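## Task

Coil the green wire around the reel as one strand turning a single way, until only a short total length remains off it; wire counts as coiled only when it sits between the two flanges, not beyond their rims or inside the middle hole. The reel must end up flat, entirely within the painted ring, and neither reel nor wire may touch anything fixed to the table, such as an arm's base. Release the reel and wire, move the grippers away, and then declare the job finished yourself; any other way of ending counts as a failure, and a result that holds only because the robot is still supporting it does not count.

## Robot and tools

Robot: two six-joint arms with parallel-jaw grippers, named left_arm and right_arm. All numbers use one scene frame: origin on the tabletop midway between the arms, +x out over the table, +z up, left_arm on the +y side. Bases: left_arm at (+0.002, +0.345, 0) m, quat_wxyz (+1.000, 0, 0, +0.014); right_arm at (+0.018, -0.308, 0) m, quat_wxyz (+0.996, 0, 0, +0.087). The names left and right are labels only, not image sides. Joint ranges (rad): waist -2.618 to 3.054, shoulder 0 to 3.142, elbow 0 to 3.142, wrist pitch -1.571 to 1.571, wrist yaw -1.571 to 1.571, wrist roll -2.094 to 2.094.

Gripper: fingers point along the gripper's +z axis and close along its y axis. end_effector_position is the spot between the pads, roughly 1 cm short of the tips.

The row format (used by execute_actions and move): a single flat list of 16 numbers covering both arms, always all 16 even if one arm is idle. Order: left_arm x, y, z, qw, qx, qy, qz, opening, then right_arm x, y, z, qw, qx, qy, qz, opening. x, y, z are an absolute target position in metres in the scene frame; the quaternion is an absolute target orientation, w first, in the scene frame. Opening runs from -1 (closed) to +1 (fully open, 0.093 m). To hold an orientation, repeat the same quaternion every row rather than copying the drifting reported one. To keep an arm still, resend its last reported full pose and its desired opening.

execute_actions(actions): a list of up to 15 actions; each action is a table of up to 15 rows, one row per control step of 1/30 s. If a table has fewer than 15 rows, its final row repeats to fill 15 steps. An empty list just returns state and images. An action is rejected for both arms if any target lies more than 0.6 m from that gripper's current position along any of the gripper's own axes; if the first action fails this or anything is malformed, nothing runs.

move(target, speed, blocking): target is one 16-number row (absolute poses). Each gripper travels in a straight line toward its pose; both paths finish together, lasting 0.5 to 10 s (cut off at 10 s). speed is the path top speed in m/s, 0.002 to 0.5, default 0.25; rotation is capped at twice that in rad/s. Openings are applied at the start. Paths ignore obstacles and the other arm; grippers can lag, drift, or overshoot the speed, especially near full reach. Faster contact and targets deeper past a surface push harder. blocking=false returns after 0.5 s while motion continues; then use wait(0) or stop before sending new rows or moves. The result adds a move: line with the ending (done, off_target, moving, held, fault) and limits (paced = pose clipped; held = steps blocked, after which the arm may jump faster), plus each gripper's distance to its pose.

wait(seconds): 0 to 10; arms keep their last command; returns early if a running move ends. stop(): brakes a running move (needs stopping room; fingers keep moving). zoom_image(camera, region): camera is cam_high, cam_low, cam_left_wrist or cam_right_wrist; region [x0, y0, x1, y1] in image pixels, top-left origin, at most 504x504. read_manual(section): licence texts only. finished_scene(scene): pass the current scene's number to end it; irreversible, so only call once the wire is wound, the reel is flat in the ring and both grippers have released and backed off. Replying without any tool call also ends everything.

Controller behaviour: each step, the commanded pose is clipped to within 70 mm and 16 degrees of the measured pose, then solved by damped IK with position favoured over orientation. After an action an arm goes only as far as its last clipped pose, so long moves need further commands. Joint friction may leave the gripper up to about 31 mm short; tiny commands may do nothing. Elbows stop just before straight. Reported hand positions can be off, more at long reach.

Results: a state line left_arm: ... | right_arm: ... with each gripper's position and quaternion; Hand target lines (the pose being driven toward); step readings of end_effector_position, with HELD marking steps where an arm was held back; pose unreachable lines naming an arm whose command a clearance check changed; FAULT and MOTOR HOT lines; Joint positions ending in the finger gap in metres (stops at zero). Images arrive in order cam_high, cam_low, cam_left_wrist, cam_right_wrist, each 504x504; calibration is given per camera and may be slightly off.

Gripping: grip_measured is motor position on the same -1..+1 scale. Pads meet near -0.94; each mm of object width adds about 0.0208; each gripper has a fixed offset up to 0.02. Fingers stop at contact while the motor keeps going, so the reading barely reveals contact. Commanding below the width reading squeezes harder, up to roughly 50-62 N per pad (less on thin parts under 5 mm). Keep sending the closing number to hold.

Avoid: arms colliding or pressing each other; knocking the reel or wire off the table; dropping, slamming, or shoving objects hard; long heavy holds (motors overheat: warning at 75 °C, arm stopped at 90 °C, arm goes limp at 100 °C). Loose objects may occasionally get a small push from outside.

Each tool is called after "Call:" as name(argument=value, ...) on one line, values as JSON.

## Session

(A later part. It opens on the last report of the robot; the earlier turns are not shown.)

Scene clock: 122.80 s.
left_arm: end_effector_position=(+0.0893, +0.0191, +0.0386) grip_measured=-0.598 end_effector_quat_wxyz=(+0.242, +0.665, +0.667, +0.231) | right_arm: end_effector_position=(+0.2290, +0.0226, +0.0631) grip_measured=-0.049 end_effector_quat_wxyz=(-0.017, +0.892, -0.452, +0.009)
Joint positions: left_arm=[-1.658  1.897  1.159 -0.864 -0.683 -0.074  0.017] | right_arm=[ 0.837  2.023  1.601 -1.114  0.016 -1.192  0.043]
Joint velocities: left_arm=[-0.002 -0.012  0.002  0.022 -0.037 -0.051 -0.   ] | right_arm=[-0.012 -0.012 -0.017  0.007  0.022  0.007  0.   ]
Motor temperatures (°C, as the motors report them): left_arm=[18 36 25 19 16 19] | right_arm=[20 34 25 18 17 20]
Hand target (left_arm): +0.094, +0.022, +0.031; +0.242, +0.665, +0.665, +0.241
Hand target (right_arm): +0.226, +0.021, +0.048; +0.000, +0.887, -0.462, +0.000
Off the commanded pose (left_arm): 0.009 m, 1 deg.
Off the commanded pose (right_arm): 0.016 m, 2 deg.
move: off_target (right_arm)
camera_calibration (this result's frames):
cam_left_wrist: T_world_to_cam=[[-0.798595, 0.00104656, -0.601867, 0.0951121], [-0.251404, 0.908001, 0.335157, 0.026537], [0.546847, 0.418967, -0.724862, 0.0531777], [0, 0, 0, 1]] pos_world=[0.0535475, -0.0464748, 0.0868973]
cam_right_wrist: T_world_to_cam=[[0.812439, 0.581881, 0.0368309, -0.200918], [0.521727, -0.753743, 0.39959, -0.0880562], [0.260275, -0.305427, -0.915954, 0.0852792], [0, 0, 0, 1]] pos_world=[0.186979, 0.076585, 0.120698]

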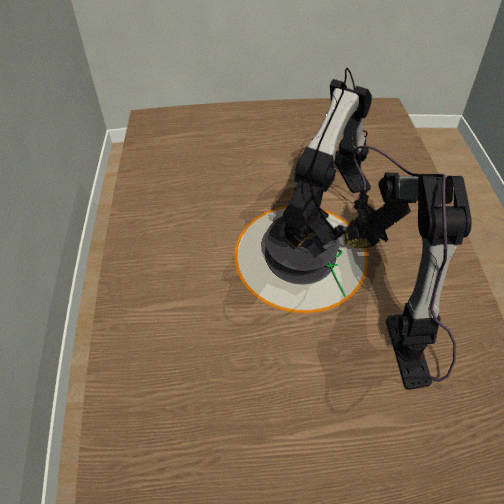

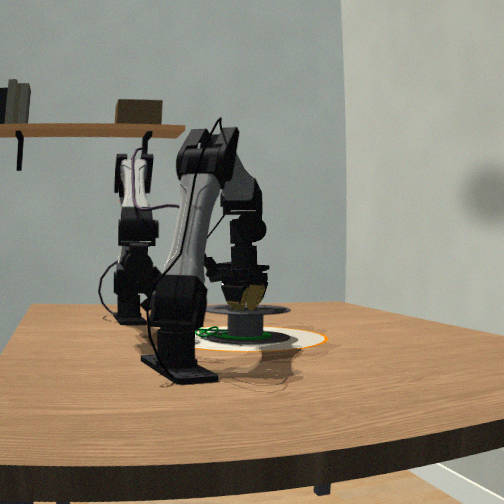

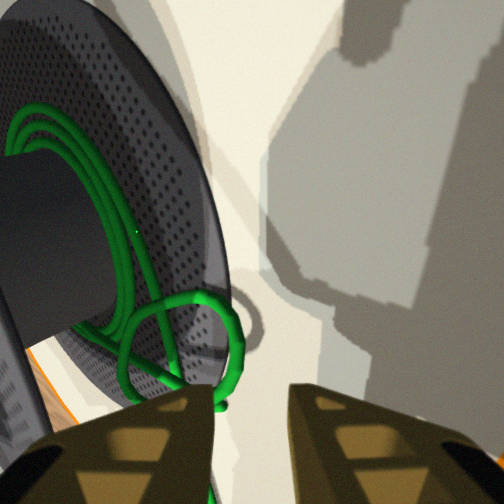

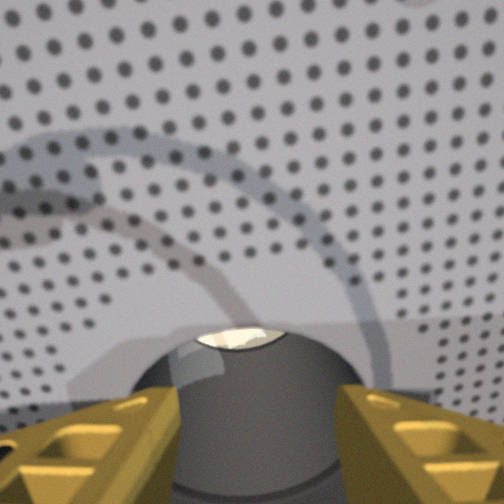

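Call:
move(target=[0.105,0.021,0.018,0.2418,0.6645,0.6645,0.2418,-0.6,0.226,0.022,0.047,0,-0.887,0.4617,0,-0.03], speed=0.03)

Scene clock: 124.67 s.
left_arm: end_effector_position=(+0.1005, +0.0184, +0.0250) grip_measured=-0.598 end_effector_quat_wxyz=(+0.242, +0.665, +0.667, +0.233) | right_arm: end_effector_position=(+0.2290, +0.0226, +0.0631) grip_measured=-0.049 end_effector_quat_wxyz=(-0.017, +0.892, -0.452, +0.009)
Joint positions: left_arm=[-1.624  1.919  1.127 -0.785 -0.684 -0.029  0.017] | right_arm=[ 0.837  2.023  1.601 -1.114  0.016 -1.192  0.043]
Joint velocities: left_arm=[-0.002 -0.007  0.002  0.066  0.037 -0.037 -0.   ] | right_arm=[-0.002 -0.002 -0.012  0.007 -0.081 -0.022 -0.001]
Motor temperatures (°C, as the motors report them): left_arm=[18 36 25 19 16 19] | right_arm=[20 34 25 18 17 20]
Hand target (left_arm): +0.105, +0.021, +0.018; +0.242, +0.664, +0.665, +0.242
Hand target (right_arm): +0.226, +0.021, +0.048; +0.000, +0.887, -0.462, +0.000
Off the commanded pose (left_arm): 0.009 m, 1 deg.
Off the commanded pose (right_arm): 0.016 m, 2 deg.
move: off_target (right_arm)
camera_calibration (this result's frames):
cam_left_wrist: T_world_to_cam=[[-0.797986, 0.00345263, -0.602666, 0.0958004], [-0.251209, 0.907068, 0.33782, 0.0344808], [0.547826, 0.420971, -0.72296, 0.0372874], [0, 0, 0, 1]] pos_world=[0.0646822, -0.0473041, 0.0730447]
cam_right_wrist: T_world_to_cam=[[0.812439, 0.581881, 0.0368309, -0.200918], [0.521727, -0.753743, 0.39959, -0.0880562], [0.260275, -0.305427, -0.915954, 0.0852792], [0, 0, 0, 1]] pos_world=[0.186979, 0.076585, 0.120698]

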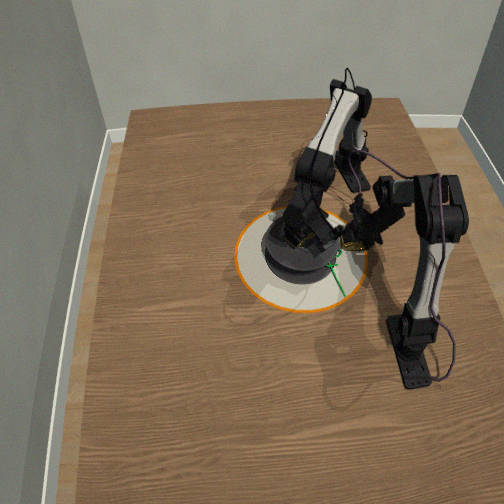

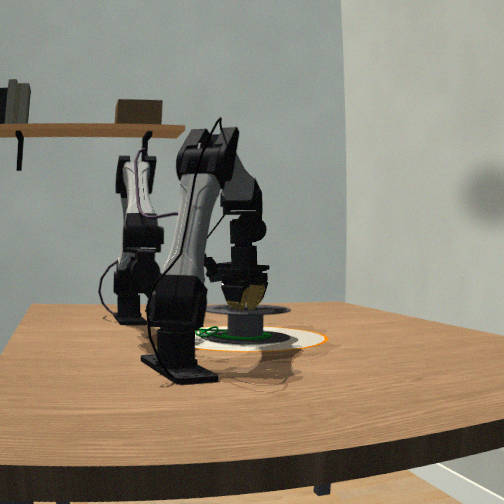

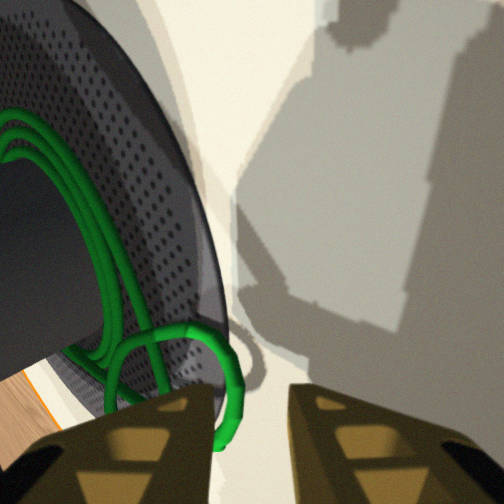

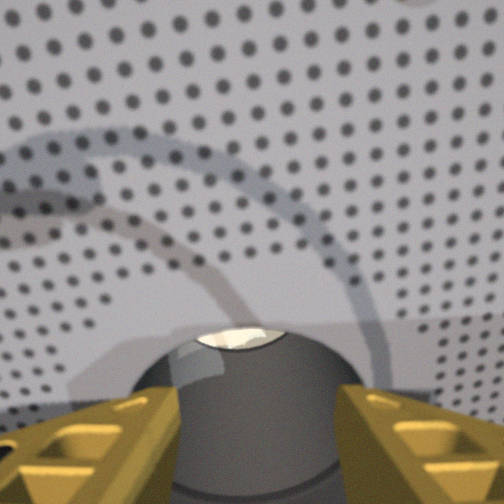

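Call:
move(target=[0.110,0.021,0.012,0.2418,0.6645,0.6645,0.2418,-0.6,0.226,0.022,0.047,0,-0.887,0.4617,0,-0.03], speed=0.03)

Scene clock: 126.10 s.
left_arm: end_effector_position=(+0.1053, +0.0174, +0.0220) grip_measured=-0.598 end_effector_quat_wxyz=(+0.245, +0.665, +0.668, +0.230) | right_arm: end_effector_position=(+0.2290, +0.0226, +0.0631) grip_measured=-0.049 end_effector_quat_wxyz=(-0.017, +0.892, -0.452, +0.009)
Joint positions: left_arm=[-1.609  1.919  1.112 -0.749 -0.684 -0.009  0.017] | right_arm=[ 0.837  2.023  1.601 -1.114  0.016 -1.192  0.043]
Joint velocities: left_arm=[-0.007  0.007 -0.012  0.051 -0.007  0.007  0.001] | right_arm=[-0.002 -0.002  0.012 -0.051  0.022 -0.11   0.001]
Motor temperatures (°C, as the motors report them): left_arm=[18 36 25 19 16 19] | right_arm=[20 34 25 18 17 20]
Hand target (left_arm): +0.110, +0.021, +0.012; +0.242, +0.665, +0.665, +0.242
Hand target (right_arm): +0.226, +0.021, +0.048; +0.000, +0.887, -0.462, +0.000
Off the commanded pose (left_arm): 0.012 m, 1 deg.
Off the commanded pose (right_arm): 0.016 m, 2 deg.
move: off_target (left_arm, right_arm)
camera_calibration (this result's frames):
cam_left_wrist: T_world_to_cam=[[-0.798039, -0.00154934, -0.602604, 0.0978822], [-0.250463, 0.910382, 0.329351, 0.0377669], [0.54809, 0.413765, -0.726909, 0.0330668], [0, 0, 0, 1]] pos_world=[0.0694494, -0.0479125, 0.0705822]
cam_right_wrist: T_world_to_cam=[[0.812439, 0.581881, 0.0368309, -0.200918], [0.521727, -0.753743, 0.39959, -0.0880562], [0.260275, -0.305427, -0.915954, 0.0852792], [0, 0, 0, 1]] pos_world=[0.186979, 0.076585, 0.120698]

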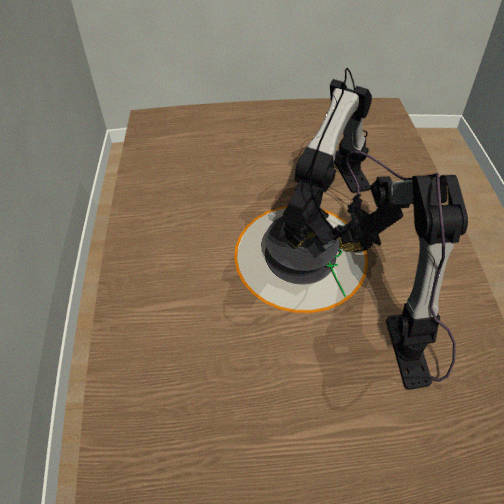

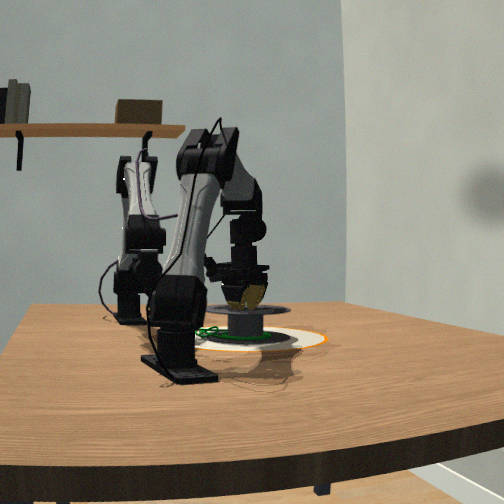

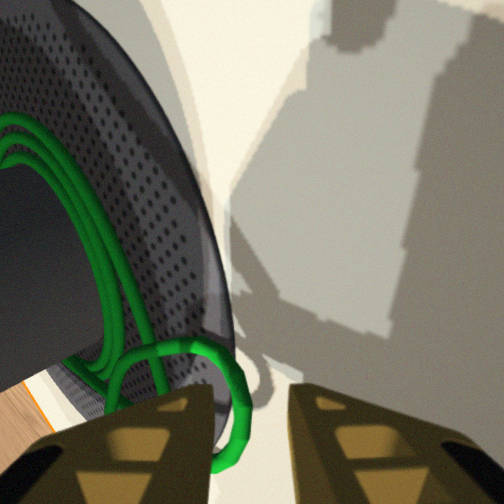

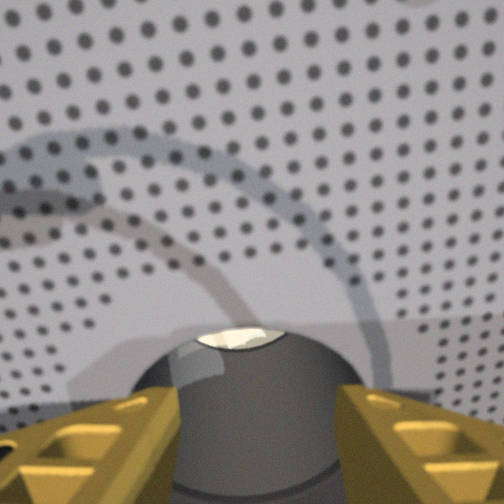

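Call:
execute_actions(actions=[[[0.111,0.021,0.009,0.2418,0.6645,0.6645,0.2418,-0.75,0.226,0.022,0.047,0,-0.887,0.4617,0,-0.03]],[[0.112,0.021,0.007,0.2418,0.6645,0.6645,0.2418,-0.82,0.226,0.022,0.047,0,-0.887,0.4617,0,-0.03]],[[0.112,0.021,0.007,0.2418,0.6645,0.6645,0.2418,-0.97,0.226,0.022,0.047,0,-0.887,0.4617,0,-0.03]],[[0.112,0.021,0.007,0.2418,0.6645,0.6645,0.2418,-0.97,0.226,0.022,0.047,0,-0.887,0.4617,0,-0.03]]])

Scene clock: 128.83 s.
left_arm: end_effector_position=(+0.1076, +0.0167, +0.0158) grip_measured=-0.966 end_effector_quat_wxyz=(+0.245, +0.665, +0.667, +0.230) | right_arm: end_effector_position=(+0.2290, +0.0226, +0.0631) grip_measured=-0.049 end_effector_quat_wxyz=(-0.017, +0.892, -0.452, +0.009)
Joint positions: left_arm=[-1.602  1.933  1.103 -0.72  -0.685  0.001  0.   ] | right_arm=[ 0.837  2.023  1.601 -1.114  0.016 -1.192  0.043]
Joint velocities: left_arm=[ 0.012 -0.002  0.012 -0.007  0.007 -0.007  0.   ] | right_arm=[-0.007 -0.002  0.012  0.037  0.066 -0.022  0.   ]
Motor temperatures (°C, as the motors report them): left_arm=[18 35 25 19 16 19] | right_arm=[20 34 25 18 17 20]
Hand target (left_arm): +0.112, +0.021, +0.007; +0.242, +0.664, +0.665, +0.242
Hand target (right_arm): +0.226, +0.021, +0.048; +0.000, +0.887, -0.462, +0.000
Off the commanded pose (left_arm): 0.011 m, 1 deg.
Off the commanded pose (right_arm): 0.016 m, 2 deg.
Step readings (end_effector_position; steps 1 to 15: 1st action; 16 to 30: 2nd action; 31 to 45: 3rd action; 46 to 60: 4th action):
0: left_arm (+0.1053, +0.0167, +0.0220) | right_arm (+0.2290, +0.0226, +0.0631)
1: left_arm (+0.1053, +0.0165, +0.0219) | right_arm (+0.2290, +0.0226, +0.0631)
2: left_arm (+0.1054, +0.0161, +0.0215) | right_arm (+0.2290, +0.0226, +0.0631)
4: left_arm (+0.1054, +0.0157, +0.0198) | right_arm (+0.2290, +0.0226, +0.0631)
8: left_arm (+0.1054, +0.0158, +0.0177) | right_arm (+0.2290, +0.0226, +0.0631)
15: left_arm (+0.1054, +0.0152, +0.0178) | right_arm (+0.2290, +0.0226, +0.0631)
16: left_arm (+0.1056, +0.0153, +0.0175) | right_arm (+0.2290, +0.0226, +0.0631)
17: left_arm (+0.1060, +0.0155, +0.0171) | right_arm (+0.2290, +0.0226, +0.0631)
19: left_arm (+0.1069, +0.0167, +0.0162) | right_arm (+0.2290, +0.0226, +0.0631)
23: left_arm (+0.1077, +0.0173, +0.0158) | right_arm (+0.2290, +0.0226, +0.0631)
30: left_arm (+0.1076, +0.0169, +0.0158) | right_arm (+0.2290, +0.0226, +0.0631)
31: left_arm (+0.1076, +0.0169, +0.0158) | right_arm (+0.2290, +0.0226, +0.0631)
32: left_arm (+0.1076, +0.0169, +0.0158) | right_arm (+0.2290, +0.0226, +0.0631)
34: left_arm (+0.1076, +0.0168, +0.0158) | right_arm (+0.2290, +0.0226, +0.0631)
38: left_arm (+0.1076, +0.0168, +0.0158) | right_arm (+0.2290, +0.0226, +0.0631)
45: left_arm (+0.1076, +0.0168, +0.0158) | right_arm (+0.2290, +0.0226, +0.0631)
46: left_arm (+0.1076, +0.0167, +0.0158) | right_arm (+0.2290, +0.0226, +0.0631)
47: left_arm (+0.1076, +0.0167, +0.0158) | right_arm (+0.2290, +0.0226, +0.0631)
49: left_arm (+0.1076, +0.0167, +0.0158) | right_arm (+0.2290, +0.0226, +0.0631)
53: left_arm (+0.1076, +0.0167, +0.0158) | right_arm (+0.2290, +0.0226, +0.0631)
60: end_effector_position above
camera_calibration (this result's frames):
cam_left_wrist: T_world_to_cam=[[-0.797489, -0.000352382, -0.603333, 0.0959983], [-0.250035, 0.910278, 0.329966, 0.0409157], [0.549084, 0.413998, -0.726025, 0.027493], [0, 0, 0, 1]] pos_world=[0.071692, -0.0485929, 0.0643787]
cam_right_wrist: T_world_to_cam=[[0.812439, 0.581881, 0.0368309, -0.200918], [0.521727, -0.753743, 0.39959, -0.0880562], [0.260275, -0.305427, -0.915954, 0.0852792], [0, 0, 0, 1]] pos_world=[0.186979, 0.076585, 0.120698]

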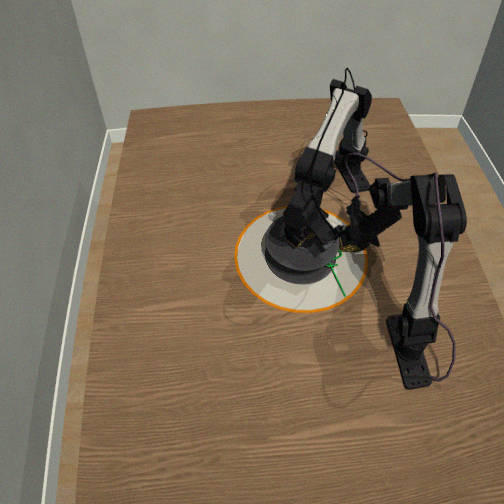

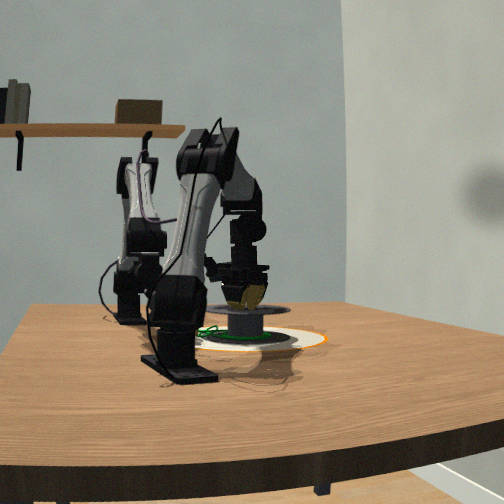

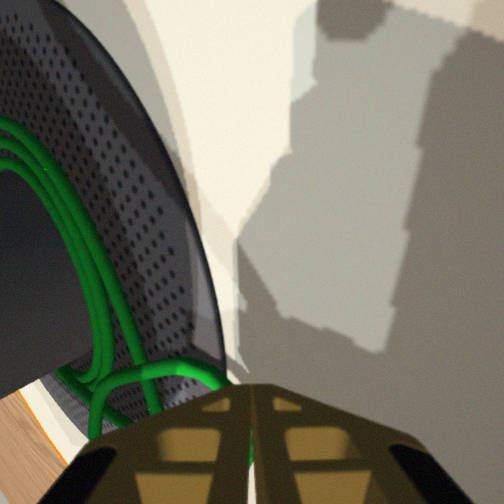

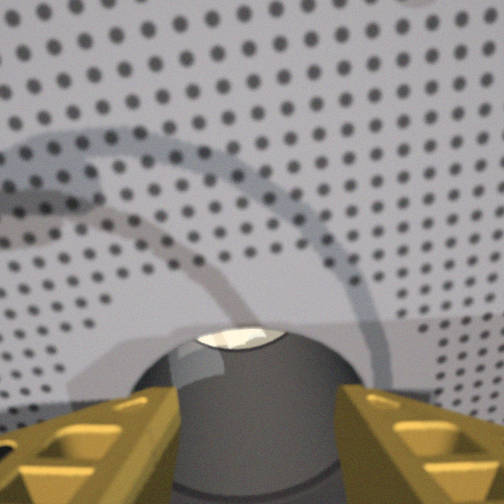

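Call:
zoom_image(camera="cam_left_wrist", region=[150, 340, 350, 504])

Region (150, 340, 350, 504) of cam_left_wrist's 504x504 image, scaled by 2.520, with more detail than that image has; it fills the top 413 rows of this view, and the rest is white.

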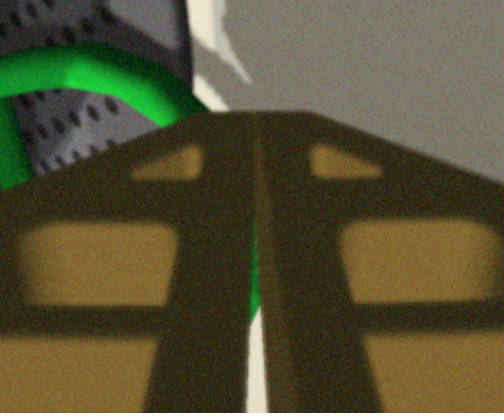

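Call:
move(target=[0.088,0.017,0.022,0.2418,0.6645,0.6645,0.2418,-0.97,0.226,0.022,0.047,0,-0.887,0.4617,0,-0.03], speed=0.04)

Scene clock: 130.60 s.
left_arm: end_effector_position=(+0.0890, +0.0190, +0.0225) grip_measured=-0.966 end_effector_quat_wxyz=(+0.242, +0.664, +0.668, +0.233) | right_arm: end_effector_position=(+0.2290, +0.0226, +0.0631) grip_measured=-0.049 end_effector_quat_wxyz=(-0.017, +0.892, -0.452, +0.009)
Joint positions: left_arm=[-1.66   1.933  1.134 -0.81  -0.685 -0.082  0.   ] | right_arm=[ 0.837  2.023  1.601 -1.114  0.016 -1.192  0.043]
Joint velocities: left_arm=[ 0.017 -0.017 -0.007  0.022 -0.022 -0.007  0.   ] | right_arm=[ 0.002 -0.012  0.007  0.081 -0.007  0.066 -0.001]
Motor temperatures (°C, as the motors report them): left_arm=[18 35 25 19 16 19] | right_arm=[20 34 25 18 17 20]
Hand target (left_arm): +0.088, +0.017, +0.022; +0.242, +0.664, +0.665, +0.242
Hand target (right_arm): +0.226, +0.021, +0.048; +0.000, +0.887, -0.462, +0.000
Off the commanded pose (left_arm): 0.002 m, 1 deg.
Off the commanded pose (right_arm): 0.016 m, 2 deg.
move: off_target (right_arm)
camera_calibration (this result's frames):
cam_left_wrist: T_world_to_cam=[[-0.797035, -0.0011732, -0.603932, 0.0850856], [-0.255832, 0.906499, 0.335871, 0.0324252], [0.54707, 0.422206, -0.722812, 0.0415897], [0, 0, 0, 1]] pos_world=[0.0533591, -0.046853, 0.0705567]
cam_right_wrist: T_world_to_cam=[[0.812439, 0.581881, 0.0368309, -0.200918], [0.521727, -0.753743, 0.39959, -0.0880562], [0.260275, -0.305427, -0.915954, 0.0852792], [0, 0, 0, 1]] pos_world=[0.186979, 0.076585, 0.120698]

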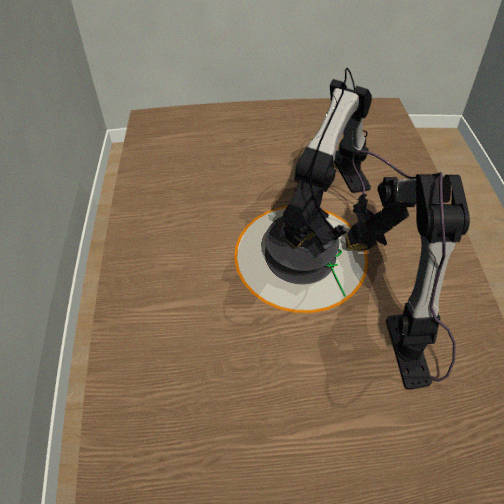

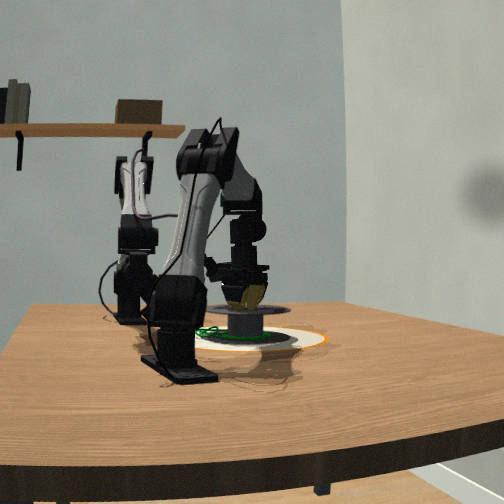

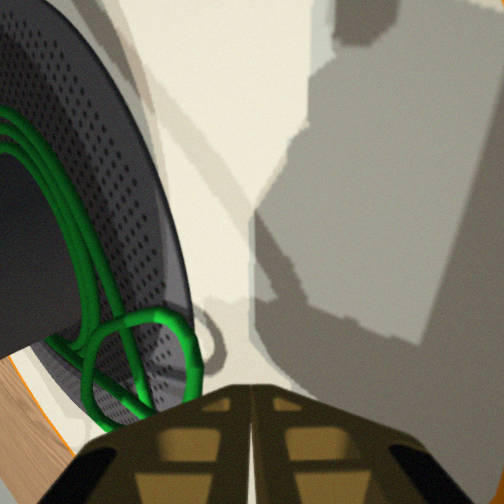

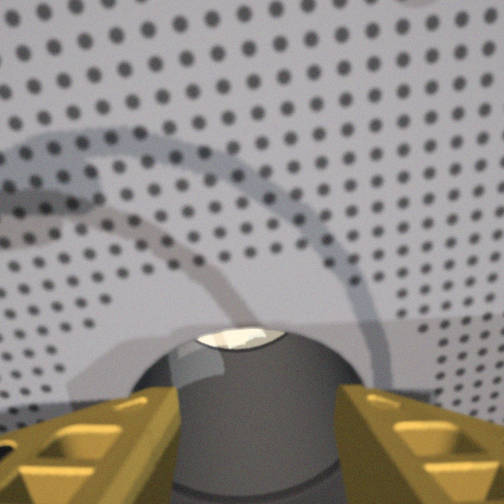

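Call:
move(target=[0.070,0.022,0.06,0.3827,0,0.9239,0,-0.97,0.229,0.022,0.055,0,0,1,0,-0.97], speed=0.4)

Scene clock: 142.30 s.
left_arm: end_effector_position=(+0.0722, +0.0268, +0.0502) grip_measured=-0.966 end_effector_quat_wxyz=(+0.378, +0.001, +0.926, +0.011) | right_arm: end_effector_position=(+0.2276, +0.0215, +0.0581) grip_measured=-0.965 end_effector_quat_wxyz=(+0.010, -0.008, +1.000, +0.004)
Joint positions: left_arm=[-1.746  1.933  1.211 -1.018 -0.76  -1.784  0.   ] | right_arm=[ 0.837  2.037  1.601 -1.118  0.012  0.995  0.   ]
Joint velocities: left_arm=[-0.042 -0.007 -0.007  0.037  0.007  0.022  0.   ] | right_arm=[-0.007 -0.002 -0.017 -0.022  0.022 -0.022  0.   ]
Motor temperatures (°C, as the motors report them): left_arm=[18 35 26 19 17 19] | right_arm=[20 35 25 18 17 20]
Hand target (left_arm): +0.071, +0.023, +0.060; +0.383, -0.000, +0.924, +0.000
Hand target (right_arm): +0.229, +0.022, +0.055; +0.000, +0.000, +1.000, +0.001
Off the commanded pose (left_arm): 0.011 m, 1 deg.
Off the commanded pose (right_arm): 0.003 m, 2 deg.
move: off_target (left_arm)
camera_calibration (this result's frames):
cam_left_wrist: T_world_to_cam=[[-0.0264799, -0.999649, -0.000314122, 0.0293193], [-0.946251, 0.0251668, -0.322454, 0.118301], [0.322349, -0.00824132, -0.946585, 0.106501], [0, 0, 0, 1]] pos_world=[0.078388, 0.0272095, 0.138968]
cam_right_wrist: T_world_to_cam=[[0.00518475, -0.999943, -0.00934579, 0.0214494], [-0.924829, -0.0083496, 0.380291, 0.228141], [-0.380347, 0.00667154, -0.92482, 0.220337], [0, 0, 0, 1]] pos_world=[0.294685, 0.0218831, 0.117212]

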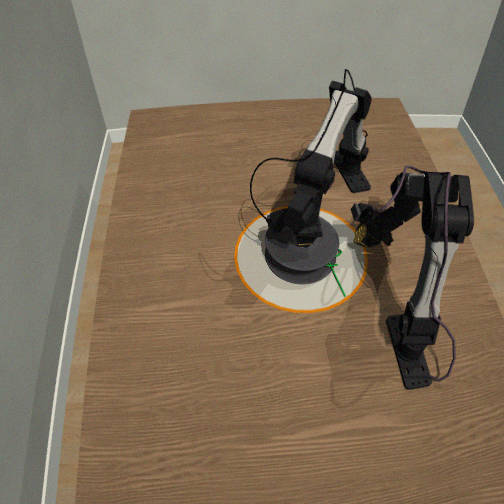

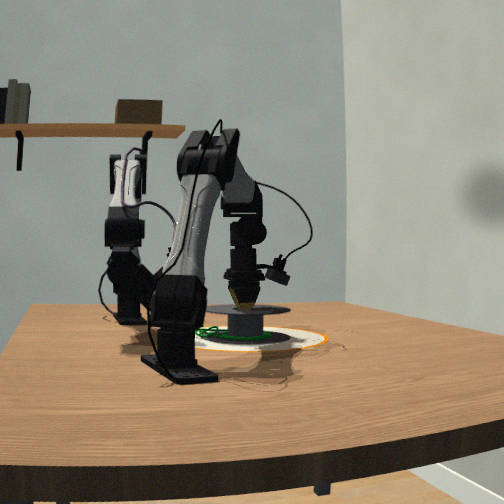

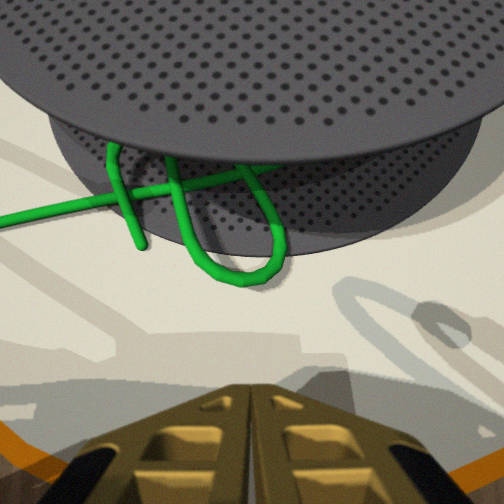

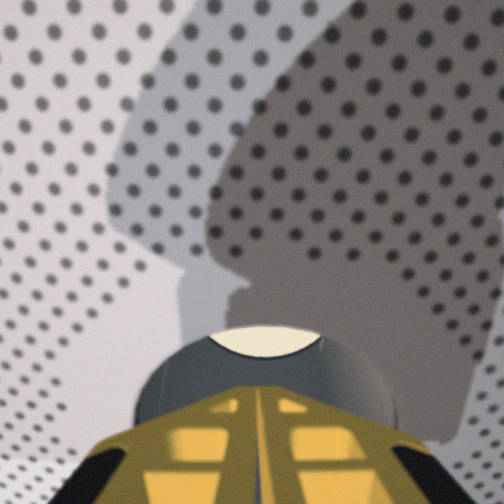

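Call:
execute_actions(actions=[])

Scene clock: 144.27 s.
left_arm: end_effector_position=(+0.0723, +0.0270, +0.0503) grip_measured=-0.966 end_effector_quat_wxyz=(+0.378, +0.000, +0.926, +0.011) | right_arm: end_effector_position=(+0.2276, +0.0215, +0.0581) grip_measured=-0.965 end_effector_quat_wxyz=(+0.010, -0.006, +1.000, +0.004)
Joint positions: left_arm=[-1.746  1.933  1.211 -1.019 -0.76  -1.787  0.   ] | right_arm=[ 0.837  2.037  1.601 -1.118  0.012  0.998  0.   ]
Joint velocities: left_arm=[-0.007  0.007  0.022  0.037  0.037  0.066  0.   ] | right_arm=[-0.002  0.022 -0.002  0.022 -0.022  0.007  0.   ]
Motor temperatures (°C, as the motors report them): left_arm=[18 35 26 19 17 19] | right_arm=[20 35 25 18 17 20]
Hand target (left_arm): +0.071, +0.023, +0.060; +0.383, -0.000, +0.924, +0.000
Hand target (right_arm): +0.229, +0.022, +0.055; +0.000, +0.000, +1.000, +0.001
Off the commanded pose (left_arm): 0.011 m, 1 deg.
Off the commanded pose (right_arm): 0.003 m, 1 deg.
camera_calibration (this result's frames):
cam_left_wrist: T_world_to_cam=[[-0.0245725, -0.999698, 0.000415479, 0.0293657], [-0.946225, 0.0231241, -0.32268, 0.118403], [0.322573, -0.00832221, -0.946508, 0.10651], [0, 0, 0, 1]] pos_world=[0.0784002, 0.0275053, 0.139007]
cam_right_wrist: T_world_to_cam=[[0.00251496, -0.999953, -0.00939857, 0.0220603], [-0.92484, -0.0059006, 0.380311, 0.22809], [-0.380348, 0.00773571, -0.924811, 0.220313], [0, 0, 0, 1]] pos_world=[0.294687, 0.0217008, 0.117211]

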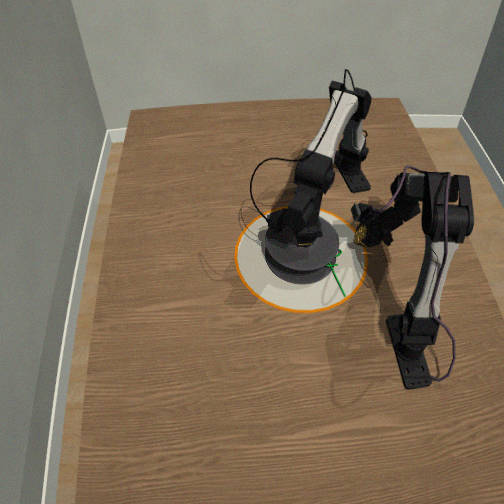

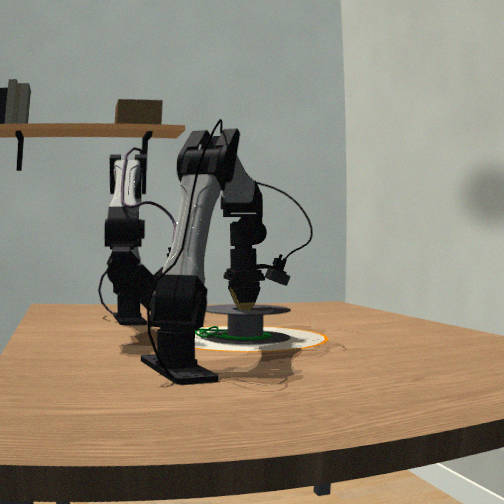

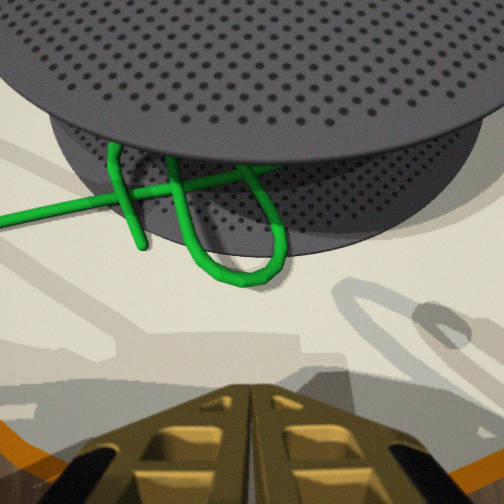

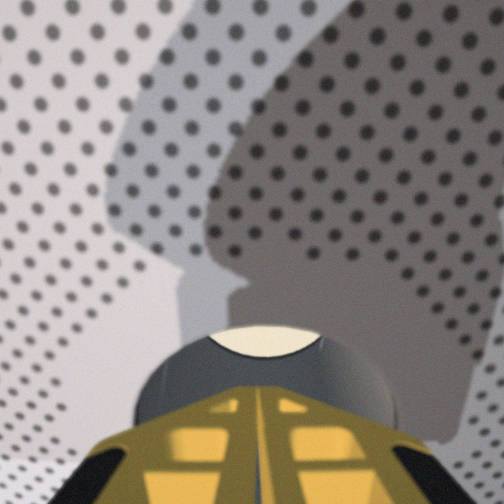

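Call:
zoom_image(camera="cam_left_wrist", region=[60, 110, 340, 320])

Call:
zoom_image(camera="cam_low", region=[170, 290, 330, 360])

Region (60, 110, 340, 320) of cam_left_wrist's 504x504 image, scaled by 1.800, with more detail than that image has; it fills the top 378 rows of this view, and the rest is white.

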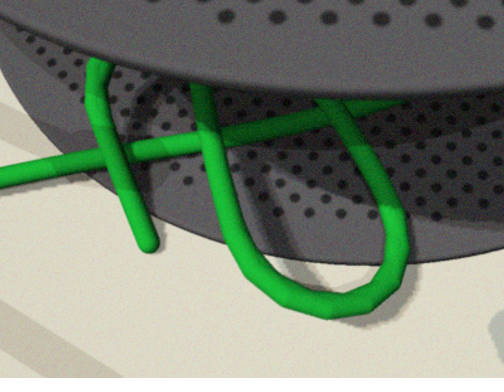

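Region (170, 290, 330, 360) of cam_low's 504x504 image, scaled by 3.150, with more detail than that image has; it fills the top 220 rows of this view, and the rest is white.

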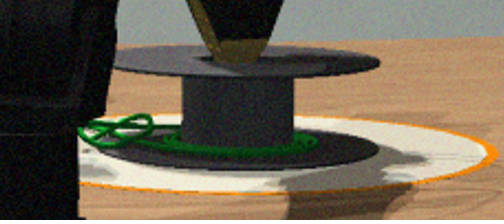

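Call:
move(target=[0.098,0.012,0.040,0.3827,0,0.9239,0,-0.66,0.229,0.022,0.055,0,0,1,0,-0.97], speed=0.1)

Scene clock: 156.43 s.
left_arm: end_effector_position=(+0.0938, +0.0103, +0.0488) grip_measured=-0.662 end_effector_quat_wxyz=(+0.376, -0.004, +0.927, -0.009) | right_arm: end_effector_position=(+0.2276, +0.0215, +0.0581) grip_measured=-0.965 end_effector_quat_wxyz=(+0.010, -0.006, +1.000, +0.004)
Joint positions: left_arm=[-1.675  1.933  1.211 -0.904 -0.769 -1.678  0.013] | right_arm=[ 0.837  2.037  1.601 -1.118  0.012  0.998  0.   ]
Joint velocities: left_arm=[-0.007 -0.012  0.002 -0.007 -0.037 -0.037  0.001] | right_arm=[-0.002 -0.007 -0.007 -0.095  0.037  0.007  0.   ]
Motor temperatures (°C, as the motors report them): left_arm=[18 35 26 19 17 19] | right_arm=[20 36 26 18 17 20]
Hand target (left_arm): +0.097, +0.012, +0.040; +0.382, +0.000, +0.924, -0.000
Hand target (right_arm): +0.229, +0.022, +0.055; +0.000, +0.000, +1.000, +0.000
Off the commanded pose (left_arm): 0.010 m, 1 deg.
Off the commanded pose (right_arm): 0.003 m, 1 deg.
move: done
camera_calibration (this result's frames):
cam_left_wrist: T_world_to_cam=[[-0.0328708, -0.998653, 0.0401575, 0.0119513], [-0.947522, 0.0183538, -0.319162, 0.138691], [0.317995, -0.0485412, -0.946849, 0.0988449], [0, 0, 0, 1]] pos_world=[0.100374, 0.0141878, 0.137376]
cam_right_wrist: T_world_to_cam=[[0.00251496, -0.999953, -0.00939857, 0.0220603], [-0.92484, -0.0059006, 0.380311, 0.22809], [-0.380348, 0.00773571, -0.924811, 0.220313], [0, 0, 0, 1]] pos_world=[0.294687, 0.0217008, 0.117211]

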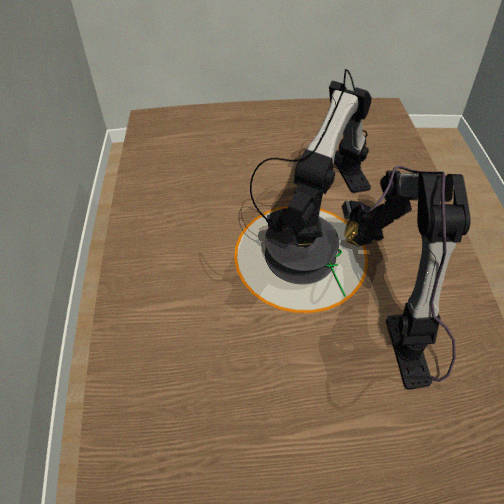

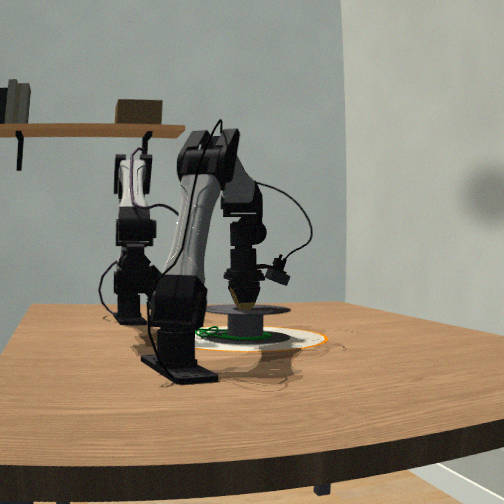

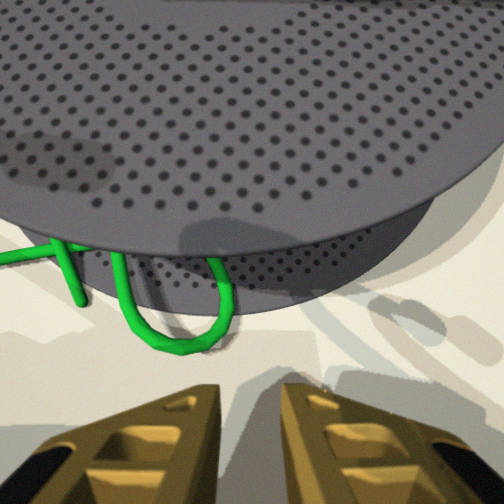

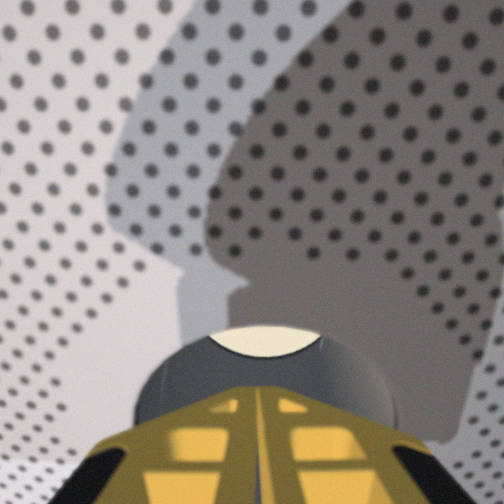

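Call:
move(target=[0.112,0.018,0.026,0.3827,0,0.9239,0,-0.66,0.229,0.022,0.055,0,0,1,0,-0.97], speed=0.06)

Scene clock: 158.10 s.
left_arm: end_effector_position=(+0.1078, +0.0145, +0.0342) grip_measured=-0.662 end_effector_quat_wxyz=(+0.376, -0.003, +0.927, -0.009) | right_arm: end_effector_position=(+0.2276, +0.0215, +0.0581) grip_measured=-0.965 end_effector_quat_wxyz=(+0.010, -0.006, +1.000, +0.004)
Joint positions: left_arm=[-1.634  1.933  1.144 -0.796 -0.771 -1.618  0.013] | right_arm=[ 0.837  2.037  1.601 -1.118  0.012  0.998  0.   ]
Joint velocities: left_arm=[ 0.012  0.002  0.007 -0.051 -0.007 -0.007 -0.   ] | right_arm=[ 0.017 -0.012 -0.002 -0.051  0.022  0.007  0.   ]
Motor temperatures (°C, as the motors report them): left_arm=[18 35 26 19 17 19] | right_arm=[20 36 26 18 17 20]
Hand target (left_arm): +0.112, +0.018, +0.026; +0.383, -0.000, +0.924, -0.000
Hand target (right_arm): +0.229, +0.022, +0.055; +0.000, +0.000, +1.000, +0.000
Off the commanded pose (left_arm): 0.010 m, 1 deg.
Off the commanded pose (right_arm): 0.003 m, 1 deg.
move: done
camera_calibration (this result's frames):
cam_left_wrist: T_world_to_cam=[[-0.0347789, -0.998607, 0.0396868, 0.0174624], [-0.947097, 0.0202553, -0.320307, 0.147229], [0.319057, -0.0487272, -0.946482, 0.0807077], [0, 0, 0, 1]] pos_world=[0.114297, 0.0183886, 0.122854]
cam_right_wrist: T_world_to_cam=[[0.00251496, -0.999953, -0.00939857, 0.0220603], [-0.92484, -0.0059006, 0.380311, 0.22809], [-0.380348, 0.00773571, -0.924811, 0.220313], [0, 0, 0, 1]] pos_world=[0.294687, 0.0217008, 0.117211]

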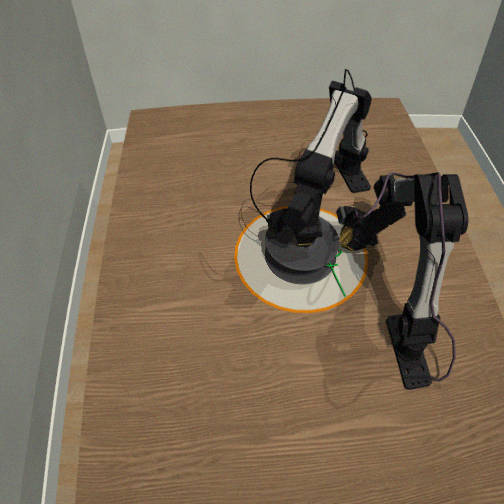

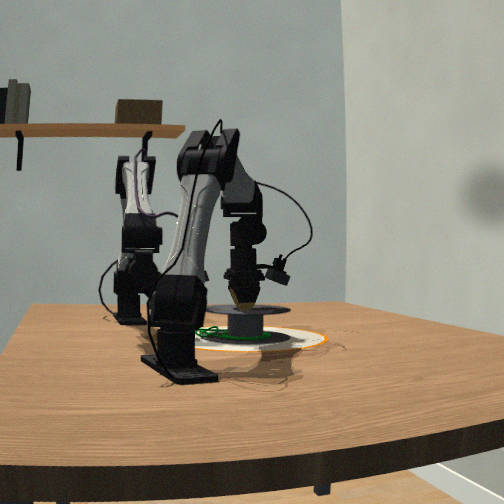

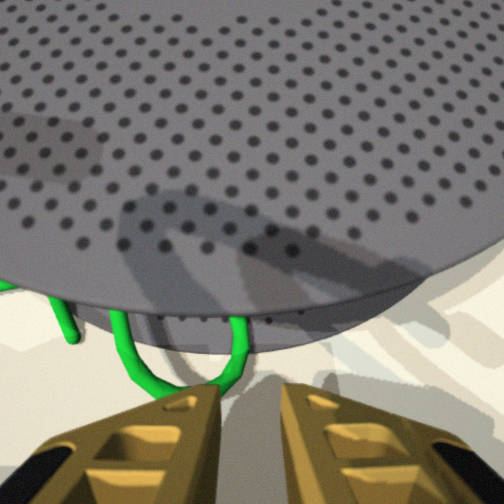

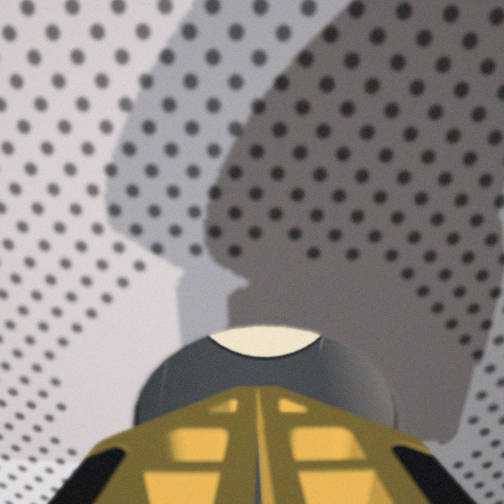

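Call:
move(target=[0.123,0.019,0.025,0.3827,0,0.9239,0,-0.66,0.229,0.022,0.055,0,0,1,0,-0.97], speed=0.04)

Scene clock: 159.27 s.
left_arm: end_effector_position=(+0.1189, +0.0166, +0.0303) grip_measured=-0.662 end_effector_quat_wxyz=(+0.376, -0.001, +0.926, -0.004) | right_arm: end_effector_position=(+0.2276, +0.0215, +0.0581) grip_measured=-0.965 end_effector_quat_wxyz=(+0.010, -0.006, +1.000, +0.004)
Joint positions: left_arm=[-1.601  1.933  1.126 -0.757 -0.772 -1.573  0.013] | right_arm=[ 0.837  2.037  1.601 -1.118  0.012  0.998  0.   ]
Joint velocities: left_arm=[ 0.002 -0.012 -0.022  0.022 -0.022  0.007 -0.001] | right_arm=[-0.017 -0.022 -0.017  0.007  0.022 -0.066  0.   ]
Motor temperatures (°C, as the motors report them): left_arm=[18 35 26 19 17 19] | right_arm=[20 36 26 18 17 20]
Hand target (left_arm): +0.123, +0.019, +0.025; +0.383, -0.000, +0.924, +0.000
Hand target (right_arm): +0.229, +0.022, +0.055; +0.000, +0.000, +1.000, +0.000
Off the commanded pose (left_arm): 0.007 m, 1 deg.
Off the commanded pose (right_arm): 0.003 m, 1 deg.
move: done
camera_calibration (this result's frames):
cam_left_wrist: T_world_to_cam=[[-0.0334965, -0.99901, 0.0292858, 0.0203086], [-0.946972, 0.0223553, -0.320537, 0.156348], [0.319565, -0.0384697, -0.946783, 0.0733033], [0, 0, 0, 1]] pos_world=[0.125313, 0.0196132, 0.118923]
cam_right_wrist: T_world_to_cam=[[0.00251496, -0.999953, -0.00939857, 0.0220603], [-0.92484, -0.0059006, 0.380311, 0.22809], [-0.380348, 0.00773571, -0.924811, 0.220313], [0, 0, 0, 1]] pos_world=[0.294687, 0.0217008, 0.117211]

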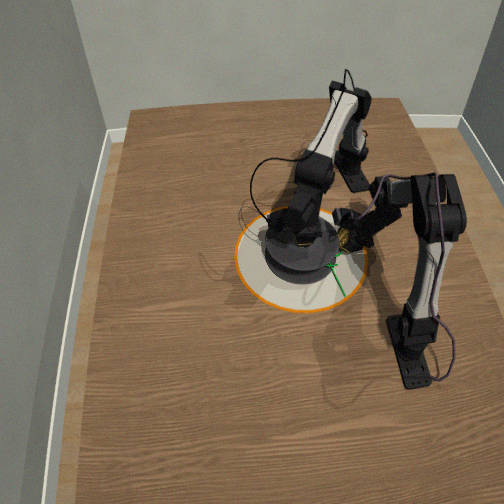

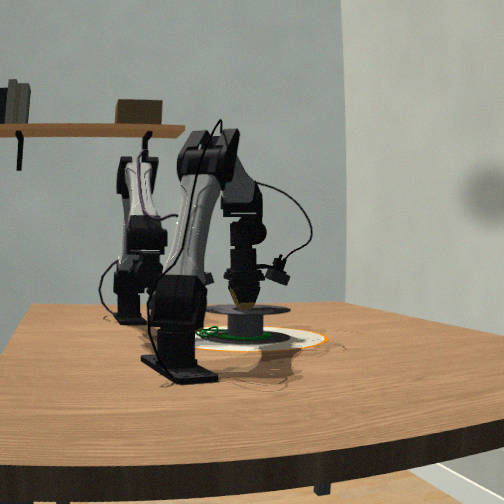

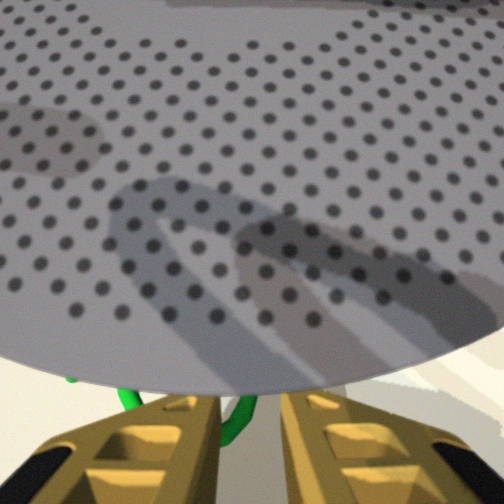

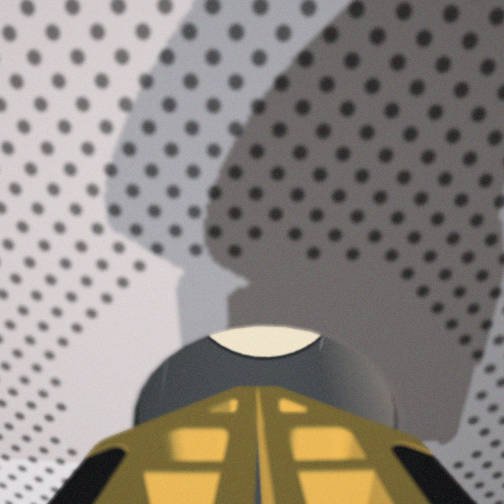

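Call:
move(target=[0.123,0.019,0.011,0.3827,0,0.9239,0,-0.66,0.229,0.022,0.055,0,0,1,0,-0.97], speed=0.03)

Scene clock: 160.67 s.
left_arm: end_effector_position=(+0.1190, +0.0164, +0.0178) grip_measured=-0.662 end_effector_quat_wxyz=(+0.377, -0.000, +0.926, -0.006) | right_arm: end_effector_position=(+0.2276, +0.0215, +0.0581) grip_measured=-0.965 end_effector_quat_wxyz=(+0.010, -0.006, +1.000, +0.004)
Joint positions: left_arm=[-1.601  1.958  1.102 -0.704 -0.772 -1.569  0.013] | right_arm=[ 0.837  2.037  1.601 -1.118  0.012  0.998  0.   ]
Joint velocities: left_arm=[ 0.012  0.007 -0.002  0.007  0.066  0.007  0.   ] | right_arm=[ 0.007  0.017 -0.007 -0.007 -0.007  0.022  0.   ]
Motor temperatures (°C, as the motors report them): left_arm=[18 34 26 19 17 19] | right_arm=[20 36 26 18 17 20]
Hand target (left_arm): +0.123, +0.019, +0.011; +0.383, -0.000, +0.924, +0.000
Hand target (right_arm): +0.229, +0.022, +0.055; +0.000, +0.000, +1.000, +0.000
Off the commanded pose (left_arm): 0.008 m, 1 deg.
Off the commanded pose (right_arm): 0.003 m, 1 deg.
move: done
camera_calibration (this result's frames):
cam_left_wrist: T_world_to_cam=[[-0.0359701, -0.99887, 0.0310597, 0.0207445], [-0.946664, 0.0240988, -0.321319, 0.152388], [0.320207, -0.040961, -0.946462, 0.0614088], [0, 0, 0, 1]] pos_world=[0.125342, 0.0195641, 0.106442]
cam_right_wrist: T_world_to_cam=[[0.00251496, -0.999953, -0.00939857, 0.0220603], [-0.92484, -0.0059006, 0.380311, 0.22809], [-0.380348, 0.00773571, -0.924811, 0.220313], [0, 0, 0, 1]] pos_world=[0.294687, 0.0217008, 0.117211]

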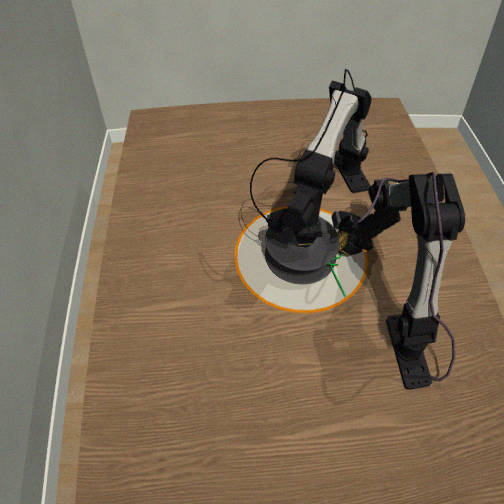

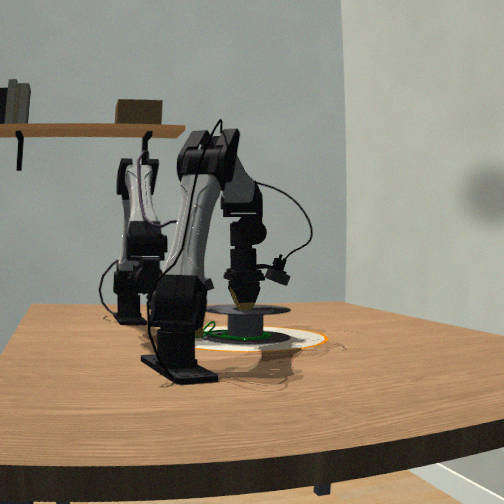

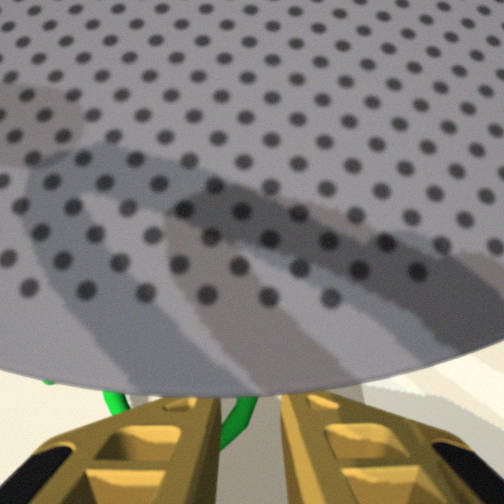

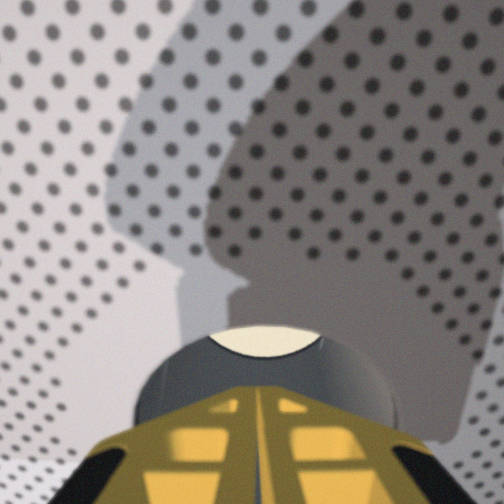

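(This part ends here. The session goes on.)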